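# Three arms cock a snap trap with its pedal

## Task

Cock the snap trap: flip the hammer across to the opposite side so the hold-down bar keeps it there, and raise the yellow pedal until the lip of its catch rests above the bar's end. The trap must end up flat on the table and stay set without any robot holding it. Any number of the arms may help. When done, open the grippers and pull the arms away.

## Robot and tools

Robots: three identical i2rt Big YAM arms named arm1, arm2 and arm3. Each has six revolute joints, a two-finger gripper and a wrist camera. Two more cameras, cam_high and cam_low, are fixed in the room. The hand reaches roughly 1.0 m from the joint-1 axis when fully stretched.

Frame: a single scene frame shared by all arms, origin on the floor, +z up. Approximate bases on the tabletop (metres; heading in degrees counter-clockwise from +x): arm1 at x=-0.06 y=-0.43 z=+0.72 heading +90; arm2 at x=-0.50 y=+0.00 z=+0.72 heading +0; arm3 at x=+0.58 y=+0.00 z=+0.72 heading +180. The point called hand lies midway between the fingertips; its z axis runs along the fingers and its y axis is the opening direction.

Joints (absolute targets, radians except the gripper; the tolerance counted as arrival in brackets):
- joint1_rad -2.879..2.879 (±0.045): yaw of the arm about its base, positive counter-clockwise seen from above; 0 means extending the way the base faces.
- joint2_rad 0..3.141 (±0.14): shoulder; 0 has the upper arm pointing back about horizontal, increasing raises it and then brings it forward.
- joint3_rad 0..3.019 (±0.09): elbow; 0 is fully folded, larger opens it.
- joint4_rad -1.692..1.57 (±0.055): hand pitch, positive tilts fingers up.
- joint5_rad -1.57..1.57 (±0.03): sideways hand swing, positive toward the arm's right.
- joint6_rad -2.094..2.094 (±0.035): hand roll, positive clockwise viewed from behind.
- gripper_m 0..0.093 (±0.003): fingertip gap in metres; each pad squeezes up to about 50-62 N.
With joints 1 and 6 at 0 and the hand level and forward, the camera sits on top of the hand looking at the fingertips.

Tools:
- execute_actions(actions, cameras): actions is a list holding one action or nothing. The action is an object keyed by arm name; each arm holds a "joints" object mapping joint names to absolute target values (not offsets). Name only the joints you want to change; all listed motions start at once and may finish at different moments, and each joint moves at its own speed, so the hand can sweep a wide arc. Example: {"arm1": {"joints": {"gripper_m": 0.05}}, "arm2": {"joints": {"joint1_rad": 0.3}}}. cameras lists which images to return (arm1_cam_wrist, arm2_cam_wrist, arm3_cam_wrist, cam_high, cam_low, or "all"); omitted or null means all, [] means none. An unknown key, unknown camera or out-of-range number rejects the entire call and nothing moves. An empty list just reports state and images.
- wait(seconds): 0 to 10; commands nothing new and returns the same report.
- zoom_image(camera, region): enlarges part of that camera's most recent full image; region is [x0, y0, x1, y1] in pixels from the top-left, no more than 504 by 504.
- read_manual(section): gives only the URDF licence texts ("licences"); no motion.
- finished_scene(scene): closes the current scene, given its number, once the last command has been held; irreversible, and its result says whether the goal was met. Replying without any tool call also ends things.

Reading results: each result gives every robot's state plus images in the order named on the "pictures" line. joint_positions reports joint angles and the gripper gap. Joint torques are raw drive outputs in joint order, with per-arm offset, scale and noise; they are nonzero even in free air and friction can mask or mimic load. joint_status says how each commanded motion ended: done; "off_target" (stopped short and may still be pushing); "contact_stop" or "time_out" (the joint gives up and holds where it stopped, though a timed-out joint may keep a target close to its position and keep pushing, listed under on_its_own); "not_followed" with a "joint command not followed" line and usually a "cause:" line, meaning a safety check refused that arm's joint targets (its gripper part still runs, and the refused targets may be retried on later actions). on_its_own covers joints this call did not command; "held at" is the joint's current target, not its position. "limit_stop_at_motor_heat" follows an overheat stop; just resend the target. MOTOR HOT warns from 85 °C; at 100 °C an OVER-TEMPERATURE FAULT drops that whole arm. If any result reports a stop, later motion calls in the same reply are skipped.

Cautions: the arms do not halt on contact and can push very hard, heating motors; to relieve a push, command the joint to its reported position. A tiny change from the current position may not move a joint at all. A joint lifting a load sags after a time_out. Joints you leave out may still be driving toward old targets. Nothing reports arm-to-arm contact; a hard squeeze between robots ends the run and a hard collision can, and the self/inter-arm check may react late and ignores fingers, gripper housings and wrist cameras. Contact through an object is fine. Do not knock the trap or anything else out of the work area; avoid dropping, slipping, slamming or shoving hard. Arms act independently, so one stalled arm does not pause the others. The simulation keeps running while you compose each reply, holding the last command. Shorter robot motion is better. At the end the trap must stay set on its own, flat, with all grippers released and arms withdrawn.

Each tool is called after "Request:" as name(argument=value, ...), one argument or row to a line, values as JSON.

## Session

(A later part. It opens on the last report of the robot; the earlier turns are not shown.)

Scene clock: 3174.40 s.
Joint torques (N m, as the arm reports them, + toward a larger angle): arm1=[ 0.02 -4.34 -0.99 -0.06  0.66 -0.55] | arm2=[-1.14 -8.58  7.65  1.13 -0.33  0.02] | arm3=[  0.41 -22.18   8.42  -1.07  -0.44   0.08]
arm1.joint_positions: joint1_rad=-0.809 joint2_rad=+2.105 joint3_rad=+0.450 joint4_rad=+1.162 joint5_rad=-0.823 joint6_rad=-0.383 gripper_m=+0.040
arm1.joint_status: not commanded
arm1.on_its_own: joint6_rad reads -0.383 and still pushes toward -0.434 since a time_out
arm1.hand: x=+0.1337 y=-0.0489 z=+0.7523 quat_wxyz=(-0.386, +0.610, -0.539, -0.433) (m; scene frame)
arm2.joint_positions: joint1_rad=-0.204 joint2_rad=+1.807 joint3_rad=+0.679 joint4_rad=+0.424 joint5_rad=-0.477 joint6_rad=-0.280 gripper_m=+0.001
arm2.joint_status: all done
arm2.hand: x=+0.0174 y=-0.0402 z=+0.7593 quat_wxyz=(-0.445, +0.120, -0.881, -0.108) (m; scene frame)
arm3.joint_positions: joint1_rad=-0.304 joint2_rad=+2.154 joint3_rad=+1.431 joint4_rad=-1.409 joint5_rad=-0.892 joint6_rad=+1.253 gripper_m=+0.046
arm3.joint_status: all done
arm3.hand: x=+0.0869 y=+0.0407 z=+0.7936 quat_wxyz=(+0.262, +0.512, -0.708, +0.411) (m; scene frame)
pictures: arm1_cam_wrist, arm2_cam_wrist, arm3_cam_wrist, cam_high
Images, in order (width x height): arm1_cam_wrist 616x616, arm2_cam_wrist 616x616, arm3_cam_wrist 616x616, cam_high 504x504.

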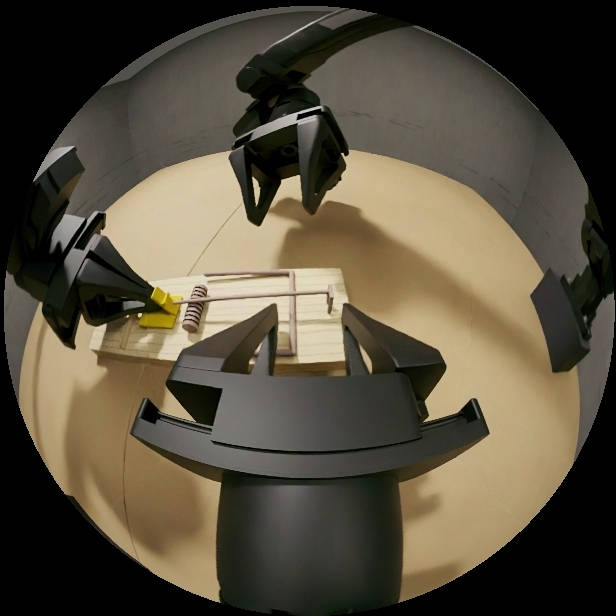

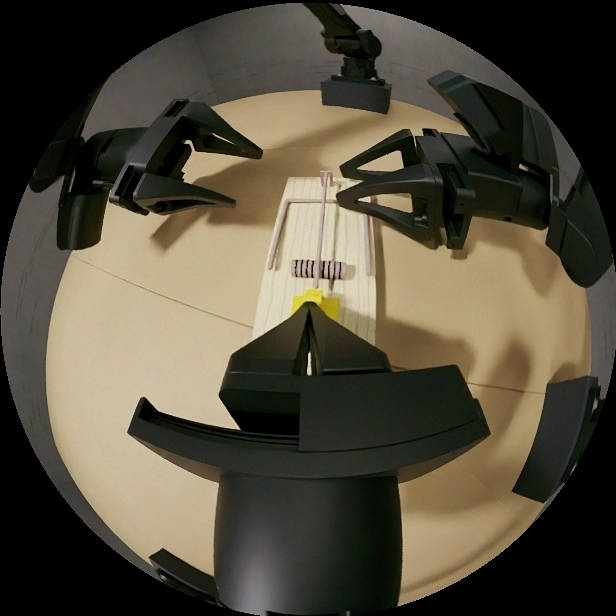

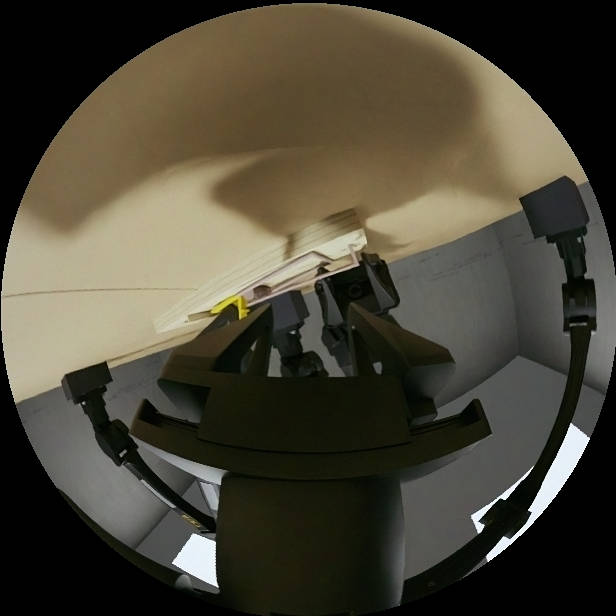

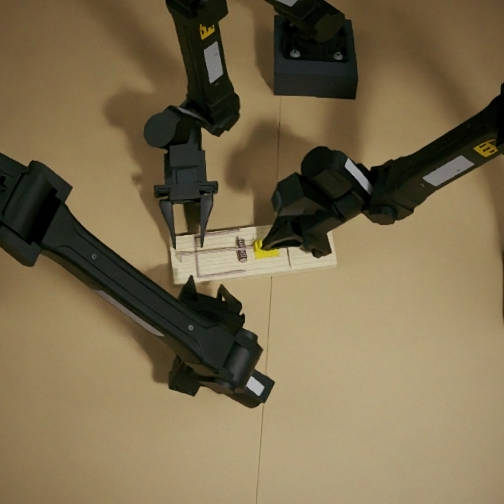

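Request:
execute_actions(
  actions=[
    {"arm3": {"joints": {"gripper_m": 0.0}}, "arm2": {"joints": {"joint3_rad": 0.757}}},
  ],
  cameras=["arm1_cam_wrist", "arm2_cam_wrist", "arm3_cam_wrist"],
)

Request:
zoom_image(
  camera="arm1_cam_wrist",
  region=[90, 250, 250, 360],
)

Request:
zoom_image(
  camera="arm3_cam_wrist",
  region=[180, 260, 300, 340],
)

Scene clock: 3192.77 s.
Joint torques (N m, as the arm reports them, + toward a larger angle): arm1=[-0.22 -4.68 -0.91  0.02  0.64 -0.55] | arm2=[-1.18 -8.6  10.35  1.45 -0.16 -0.02] | arm3=[  0.53 -22.09   8.42  -1.08  -0.44   0.08]
arm1.joint_positions: joint1_rad=-0.809 joint2_rad=+2.105 joint3_rad=+0.450 joint4_rad=+1.162 joint5_rad=-0.823 joint6_rad=-0.383 gripper_m=+0.040
arm1.joint_status: not commanded
arm1.on_its_own: joint6_rad reads -0.383 and still pushes toward -0.434 since a time_out
arm1.hand: x=+0.1337 y=-0.0489 z=+0.7523 quat_wxyz=(-0.386, +0.610, -0.539, -0.433) (m; scene frame)
arm2.joint_positions: joint1_rad=-0.204 joint2_rad=+1.807 joint3_rad=+0.686 joint4_rad=+0.417 joint5_rad=-0.480 joint6_rad=-0.280 gripper_m=+0.001
arm2.joint_status: all done
arm2.hand: x=+0.0197 y=-0.0402 z=+0.7606 quat_wxyz=(-0.445, +0.120, -0.880, -0.109) (m; scene frame)
arm3.joint_positions: joint1_rad=-0.304 joint2_rad=+2.154 joint3_rad=+1.431 joint4_rad=-1.409 joint5_rad=-0.892 joint6_rad=+1.253 gripper_m=+0.000
arm3.joint_status: all done
arm3.hand: x=+0.0869 y=+0.0407 z=+0.7936 quat_wxyz=(+0.262, +0.512, -0.708, +0.411) (m; scene frame)
pictures: arm1_cam_wrist, arm2_cam_wrist, arm3_cam_wrist
Images, in order (width x height): arm1_cam_wrist 616x616, arm2_cam_wrist 616x616, arm3_cam_wrist 616x616.

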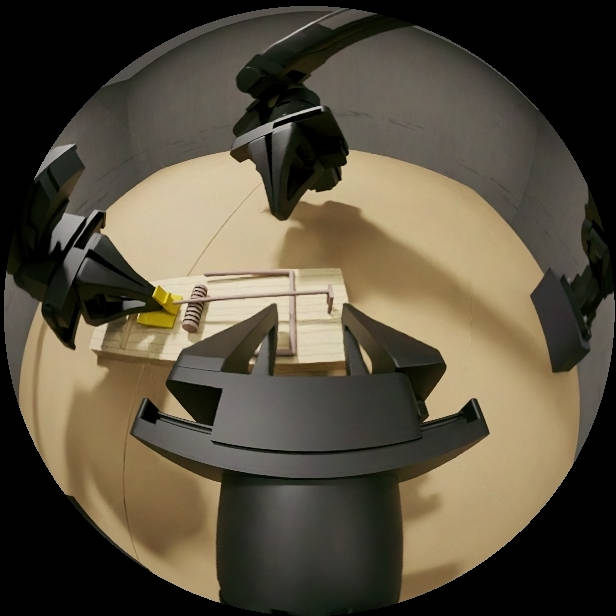

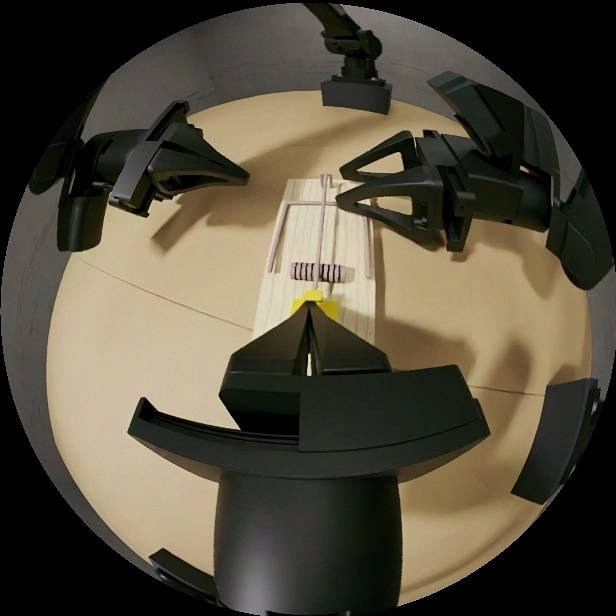

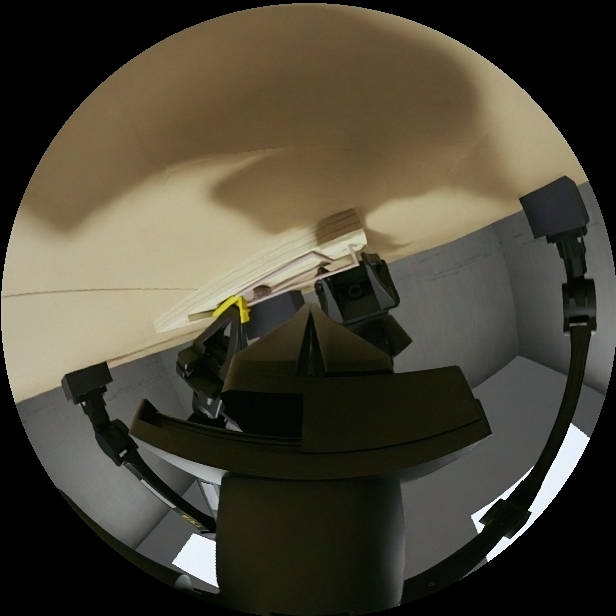

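Region (90, 250, 250, 360) of arm1_cam_wrist's 616x616 image, scaled by 3.150, with more detail than that image has; it fills the top 346 rows of this view, and the rest is white.

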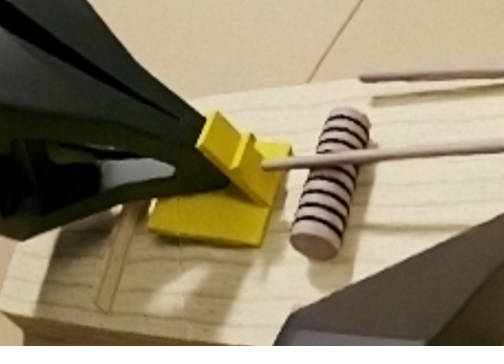

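Region (180, 260, 300, 340) of arm3_cam_wrist's 616x616 image, scaled by 4.200, with more detail than that image has.

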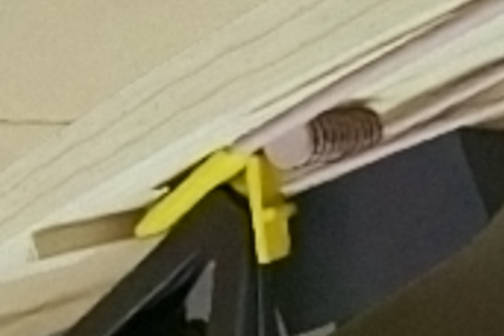

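Request:
execute_actions(
  actions=[
    {"arm2": {"joints": {"joint2_rad": 1.76, "joint3_rad": 0.768, "joint4_rad": 0.335}}},
  ],
  cameras=["arm1_cam_wrist", "arm2_cam_wrist", "arm3_cam_wrist"],
)

Request:
zoom_image(
  camera="arm1_cam_wrist",
  region=[90, 250, 250, 360],
)

Request:
zoom_image(
  camera="arm3_cam_wrist",
  region=[180, 260, 300, 340],
)

Scene clock: 3221.30 s.
Joint torques (N m, as the arm reports them, + toward a larger angle): arm1=[-0.38 -4.68 -0.87 -0.05  0.57 -0.53] | arm2=[ -1.53 -10.45   9.47   1.35  -0.12  -0.01] | arm3=[  0.54 -22.09   8.41  -1.08  -0.44   0.08]
arm1.joint_positions: joint1_rad=-0.809 joint2_rad=+2.105 joint3_rad=+0.450 joint4_rad=+1.162 joint5_rad=-0.821 joint6_rad=-0.384 gripper_m=+0.040
arm1.joint_status: not commanded
arm1.on_its_own: joint6_rad reads -0.384 and still pushes toward -0.434 since a time_out
arm1.hand: x=+0.1341 y=-0.0489 z=+0.7522 quat_wxyz=(-0.387, +0.610, -0.540, -0.432) (m; scene frame)
arm2.joint_positions: joint1_rad=-0.204 joint2_rad=+1.776 joint3_rad=+0.716 joint4_rad=+0.336 joint5_rad=-0.481 joint6_rad=-0.280 gripper_m=+0.001
arm2.joint_status: all done
arm2.hand: x=+0.0263 y=-0.0416 z=+0.7727 quat_wxyz=(-0.437, +0.119, -0.884, -0.113) (m; scene frame)
arm3.joint_positions: joint1_rad=-0.304 joint2_rad=+2.154 joint3_rad=+1.431 joint4_rad=-1.409 joint5_rad=-0.892 joint6_rad=+1.253 gripper_m=+0.000
arm3.joint_status: not commanded
arm3.hand: x=+0.0869 y=+0.0407 z=+0.7936 quat_wxyz=(+0.262, +0.512, -0.708, +0.411) (m; scene frame)
pictures: arm1_cam_wrist, arm2_cam_wrist, arm3_cam_wrist
Images, in order (width x height): arm1_cam_wrist 616x616, arm2_cam_wrist 616x616, arm3_cam_wrist 616x616.

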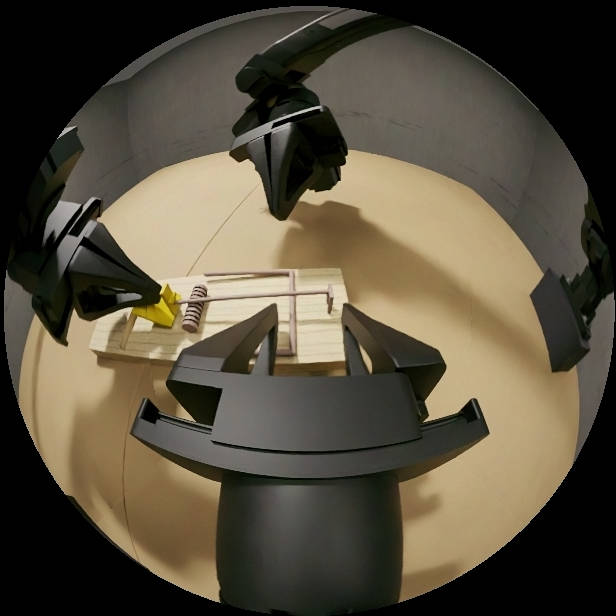

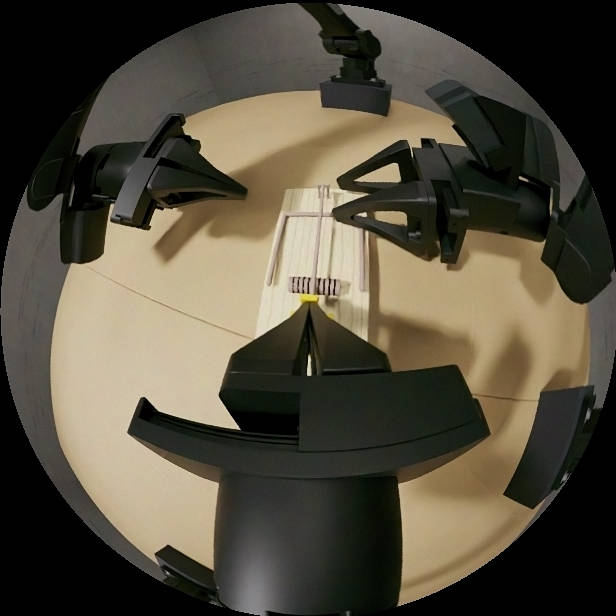

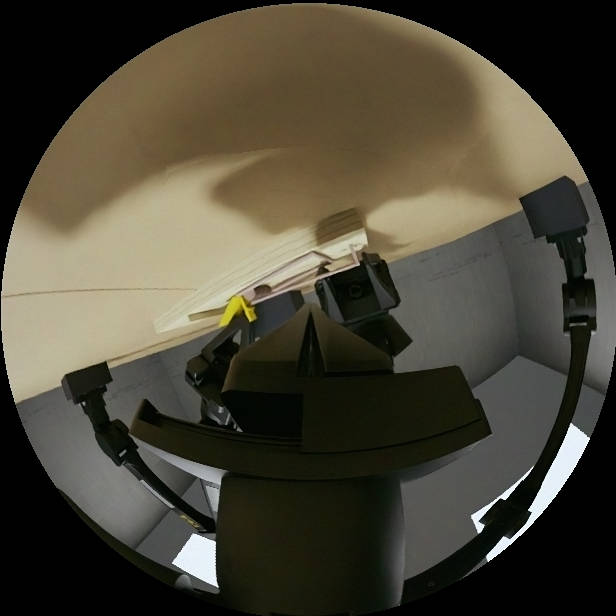

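Region (90, 250, 250, 360) of arm1_cam_wrist's 616x616 image, scaled by 3.150, with more detail than that image has; it fills the top 346 rows of this view, and the rest is white.

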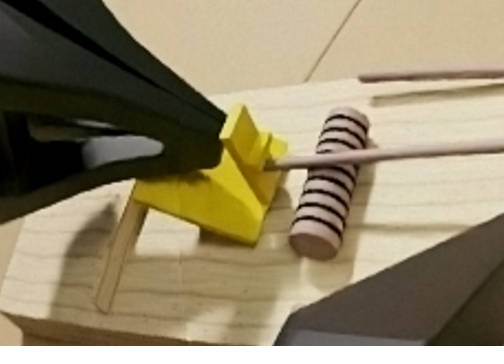

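Region (180, 260, 300, 340) of arm3_cam_wrist's 616x616 image, scaled by 4.200, with more detail than that image has.

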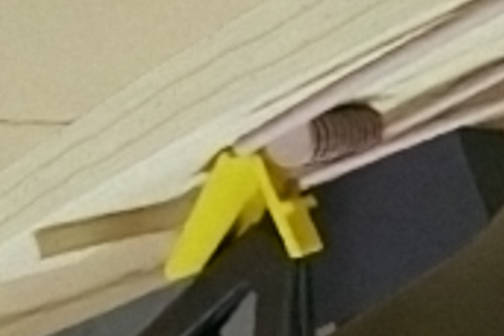

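Request:
zoom_image(
  camera="arm3_cam_wrist",
  region=[215, 280, 275, 330],
)

Request:
zoom_image(
  camera="arm1_cam_wrist",
  region=[145, 275, 215, 335],
)

Request:
zoom_image(
  camera="arm2_cam_wrist",
  region=[270, 250, 360, 330],
)

Region (215, 280, 275, 330) of arm3_cam_wrist's 616x616 image, scaled by 8.400, with more detail than that image has.

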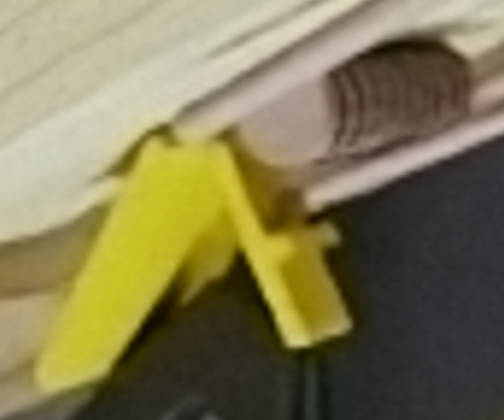

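Region (145, 275, 215, 335) of arm1_cam_wrist's 616x616 image, scaled by 7.200, with more detail than that image has; it fills the top 432 rows of this view, and the rest is white.

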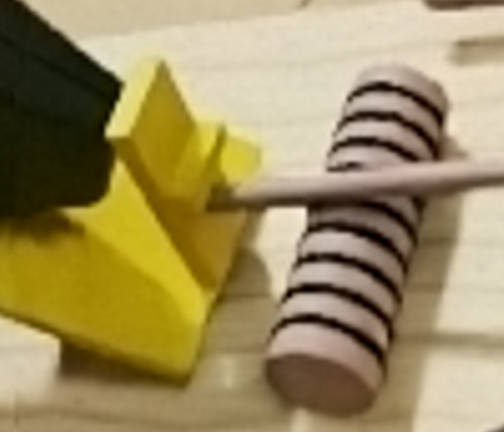

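Region (270, 250, 360, 330) of arm2_cam_wrist's 616x616 image, scaled by 5.600, with more detail than that image has.

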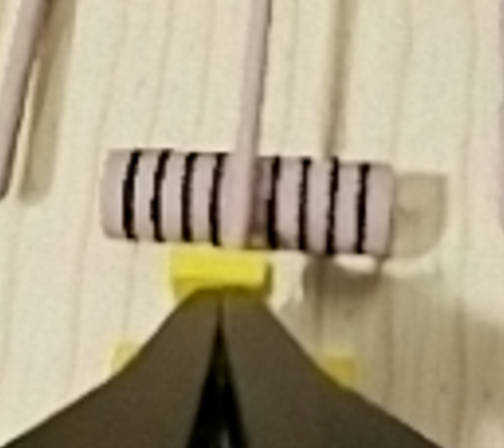

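Request:
execute_actions(
  actions=[
    {"arm1": {"joints": {"joint1_rad": -0.809, "joint2_rad": 2.07, "joint3_rad": 0.44, "joint4_rad": 1.17, "joint5_rad": -0.821, "joint6_rad": -0.384}}},
  ],
  cameras=["arm1_cam_wrist", "arm2_cam_wrist", "arm3_cam_wrist"],
)

Request:
zoom_image(
  camera="arm3_cam_wrist",
  region=[200, 220, 400, 340],
)

Request:
zoom_image(
  camera="arm3_cam_wrist",
  region=[215, 280, 275, 330],
)

Scene clock: 3249.53 s.
Joint torques (N m, as the arm reports them, + toward a larger angle): arm1=[ -0.28 -11.35   0.79   1.42  -0.07  -0.08] | arm2=[ -1.3  -10.59   8.84   1.37  -0.15  -0.02] | arm3=[  0.54 -22.07   8.41  -1.08  -0.43   0.08]
arm1.joint_positions: joint1_rad=-0.812 joint2_rad=+2.079 joint3_rad=+0.445 joint4_rad=+1.184 joint5_rad=-0.825 joint6_rad=-0.379 gripper_m=+0.040
arm1.joint_status: all done
arm1.hand: x=+0.1378 y=-0.0462 z=+0.7659 quat_wxyz=(-0.404, +0.609, -0.528, -0.433) (m; scene frame)
arm2.joint_positions: joint1_rad=-0.204 joint2_rad=+1.776 joint3_rad=+0.724 joint4_rad=+0.336 joint5_rad=-0.480 joint6_rad=-0.280 gripper_m=+0.001
arm2.joint_status: not commanded
arm2.hand: x=+0.0303 y=-0.0427 z=+0.7756 quat_wxyz=(-0.441, +0.119, -0.883, -0.111) (m; scene frame)
arm3.joint_positions: joint1_rad=-0.304 joint2_rad=+2.154 joint3_rad=+1.431 joint4_rad=-1.409 joint5_rad=-0.892 joint6_rad=+1.253 gripper_m=+0.000
arm3.joint_status: not commanded
arm3.hand: x=+0.0869 y=+0.0407 z=+0.7936 quat_wxyz=(+0.262, +0.512, -0.708, +0.411) (m; scene frame)
pictures: arm1_cam_wrist, arm2_cam_wrist, arm3_cam_wrist
Images, in order (width x height): arm1_cam_wrist 616x616, arm2_cam_wrist 616x616, arm3_cam_wrist 616x616.

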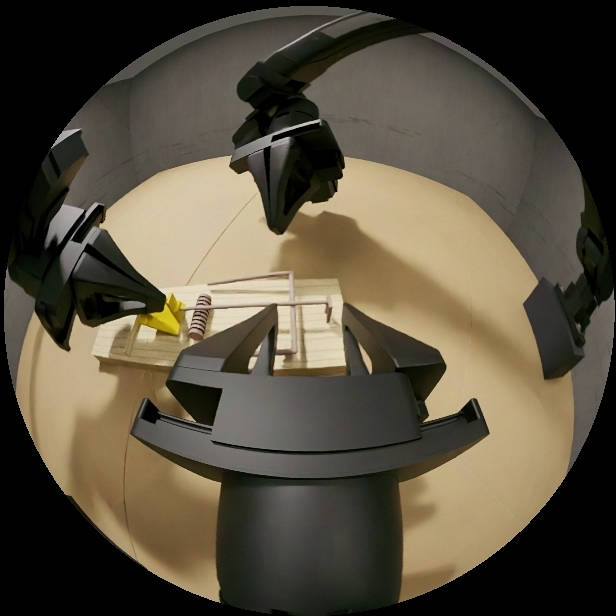

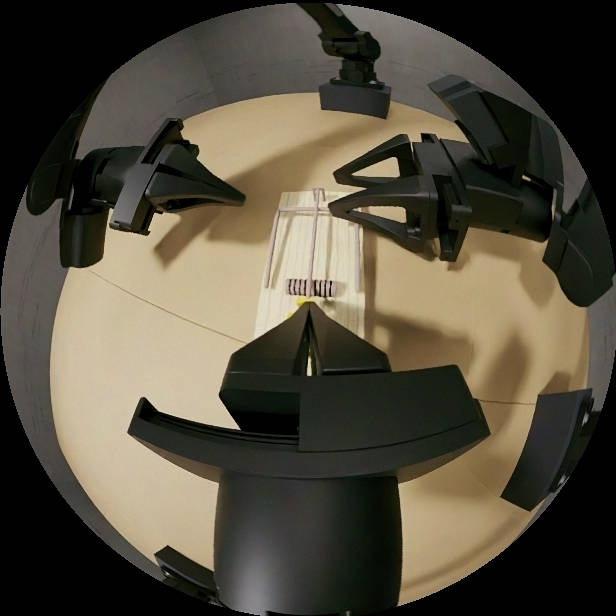

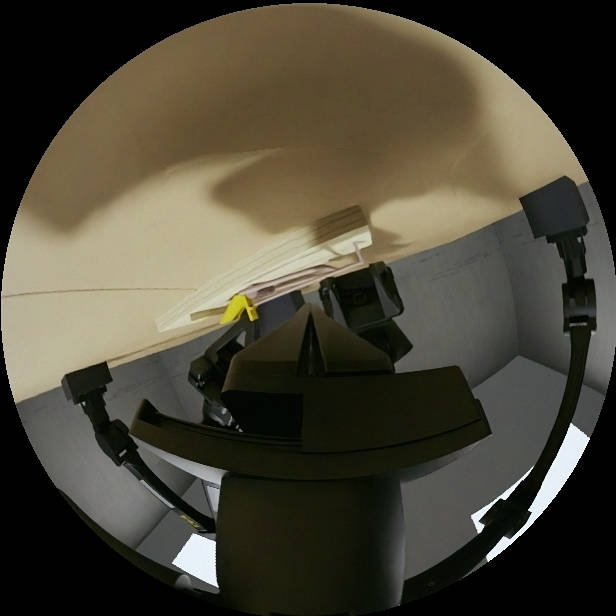

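Region (200, 220, 400, 340) of arm3_cam_wrist's 616x616 image, scaled by 2.520, with more detail than that image has; it fills the top 302 rows of this view, and the rest is white.

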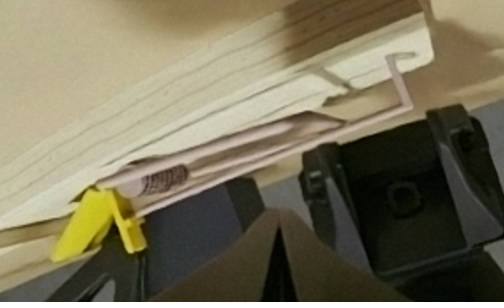

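Region (215, 280, 275, 330) of arm3_cam_wrist's 616x616 image, scaled by 8.400, with more detail than that image has.

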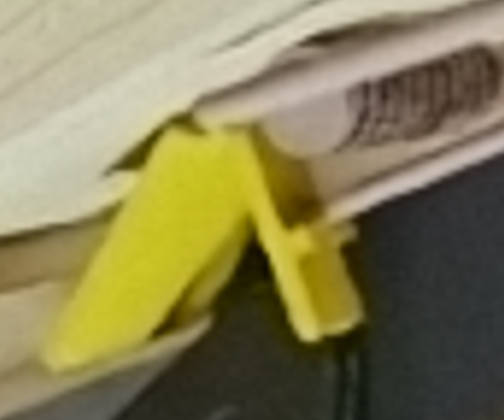

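Request:
execute_actions(
  actions=[
    {"arm1": {"joints": {"joint1_rad": -1.12, "joint2_rad": 1.73, "joint3_rad": 0.30, "joint4_rad": 1.30}}, "arm2": {"joints": {"joint2_rad": 1.43, "joint3_rad": 0.46}}, "arm3": {"joints": {"joint1_rad": -0.55, "joint2_rad": 1.81, "joint3_rad": 1.13}}},
  ],
)

Scene clock: 3269.70 s.
Joint torques (N m, as the arm reports them, + toward a larger angle): arm1=[-0.54 -7.34  3.09  2.9  -0.02 -0.05] | arm2=[-1.39 -6.    5.89  1.51 -0.21 -0.02] | arm3=[  0.76 -16.15   5.51  -0.94  -0.44   0.06]
arm1.joint_positions: joint1_rad=-1.123 joint2_rad=+1.724 joint3_rad=+0.301 joint4_rad=+1.284 joint5_rad=-0.823 joint6_rad=-0.379 gripper_m=+0.040
arm1.joint_status: all done
arm1.hand: x=+0.2274 y=-0.1345 z=+0.8922 quat_wxyz=(-0.582, +0.530, -0.518, -0.334) (m; scene frame)
arm2.joint_positions: joint1_rad=-0.204 joint2_rad=+1.435 joint3_rad=+0.464 joint4_rad=+0.336 joint5_rad=-0.479 joint6_rad=-0.280 gripper_m=+0.001
arm2.joint_status: all done
arm2.hand: x=-0.0570 y=-0.0228 z=+0.8344 quat_wxyz=(-0.474, +0.127, -0.866, -0.098) (m; scene frame)
arm3.joint_positions: joint1_rad=-0.559 joint2_rad=+1.794 joint3_rad=+1.142 joint4_rad=-1.409 joint5_rad=-0.893 joint6_rad=+1.254 gripper_m=+0.000
arm3.joint_status: all done
arm3.hand: x=+0.1827 y=+0.1146 z=+0.8850 quat_wxyz=(+0.324, +0.435, -0.766, +0.345) (m; scene frame)
pictures: arm1_cam_wrist, arm2_cam_wrist, arm3_cam_wrist, cam_high, cam_low
Images, in order (width x height): arm1_cam_wrist 616x616, arm2_cam_wrist 616x616, arm3_cam_wrist 616x616, cam_high 504x504, cam_low 504x504.

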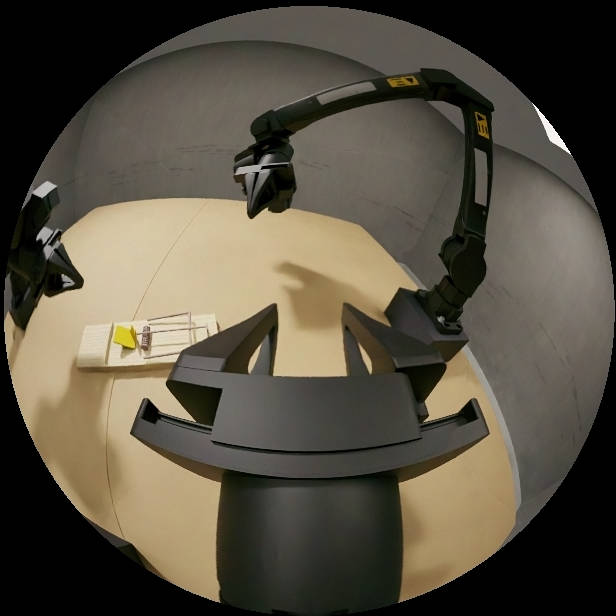

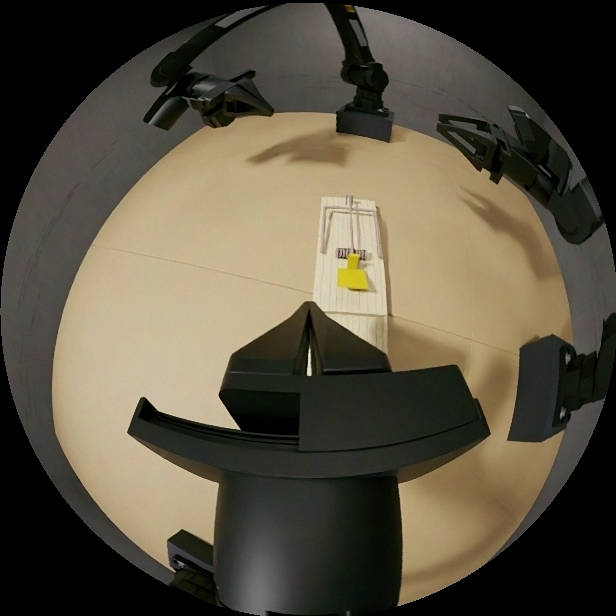

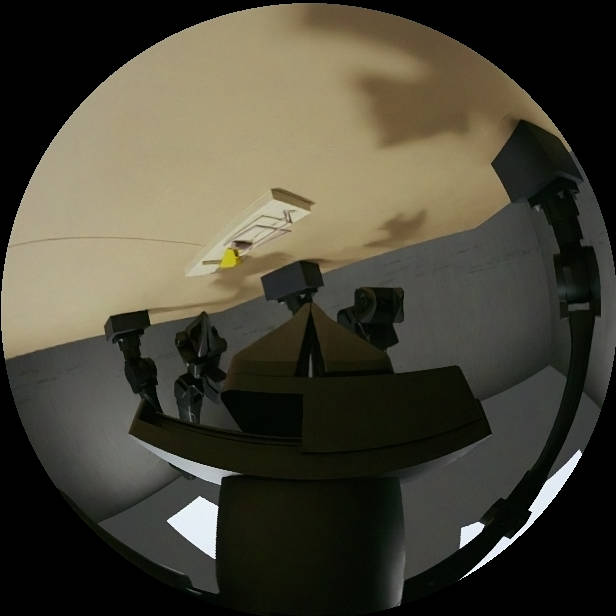

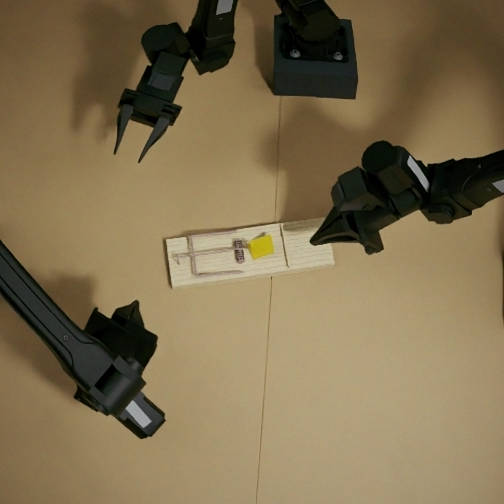

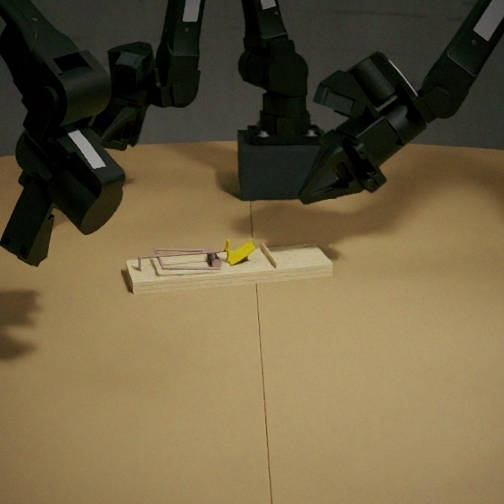

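Request:
zoom_image(
  camera="cam_low",
  region=[110, 210, 350, 310],
)

Region (110, 210, 350, 310) of cam_low's 504x504 image, scaled by 2.100, with more detail than that image has; it fills the top 210 rows of this view, and the rest is white.

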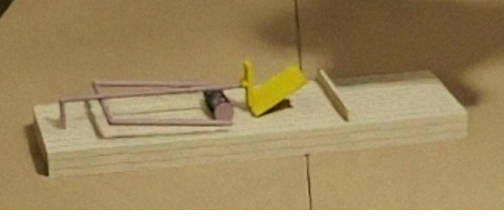

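Request:
execute_actions(
  actions=[
    {"arm2": {"joints": {"joint1_rad": 0.0, "joint2_rad": 1.22, "joint3_rad": 0.36, "joint4_rad": 0.5}}},
  ],
  cameras=["cam_low"],
)

Request:
zoom_image(
  camera="cam_low",
  region=[110, 210, 350, 310],
)

Scene clock: 3277.30 s.
Joint torques (N m, as the arm reports them, + toward a larger angle): arm1=[-0.45 -7.44  3.13  2.82  0.03 -0.04] | arm2=[-1.52 -3.27  7.28  2.35 -0.18  0.  ] | arm3=[  0.8  -15.92   5.52  -0.93  -0.44   0.06]
arm1.joint_positions: joint1_rad=-1.123 joint2_rad=+1.724 joint3_rad=+0.301 joint4_rad=+1.284 joint5_rad=-0.823 joint6_rad=-0.379 gripper_m=+0.040
arm1.joint_status: not commanded
arm1.hand: x=+0.2274 y=-0.1345 z=+0.8922 quat_wxyz=(-0.582, +0.530, -0.518, -0.334) (m; scene frame)
arm2.joint_positions: joint1_rad=+0.002 joint2_rad=+1.215 joint3_rad=+0.359 joint4_rad=+0.488 joint5_rad=-0.478 joint6_rad=-0.280 gripper_m=+0.001
arm2.joint_status: all done
arm2.hand: x=-0.0814 y=+0.0679 z=+0.9091 quat_wxyz=(-0.570, +0.233, -0.780, -0.114) (m; scene frame)
arm3.joint_positions: joint1_rad=-0.559 joint2_rad=+1.794 joint3_rad=+1.142 joint4_rad=-1.409 joint5_rad=-0.893 joint6_rad=+1.254 gripper_m=+0.000
arm3.joint_status: not commanded
arm3.hand: x=+0.1827 y=+0.1146 z=+0.8850 quat_wxyz=(+0.324, +0.435, -0.766, +0.345) (m; scene frame)
pictures: cam_low
Images, in order (width x height): cam_low 504x504.

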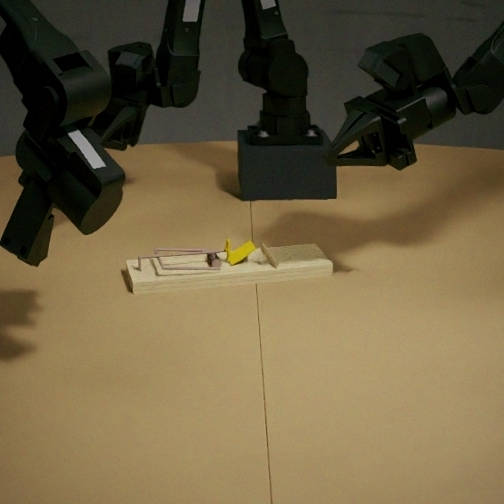

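Region (110, 210, 350, 310) of cam_low's 504x504 image, scaled by 2.100, with more detail than that image has; it fills the top 210 rows of this view, and the rest is white.

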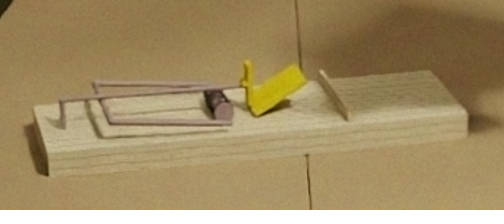

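Request:
finished_scene(
  scene=1,
)

The scene is finished: the task was done.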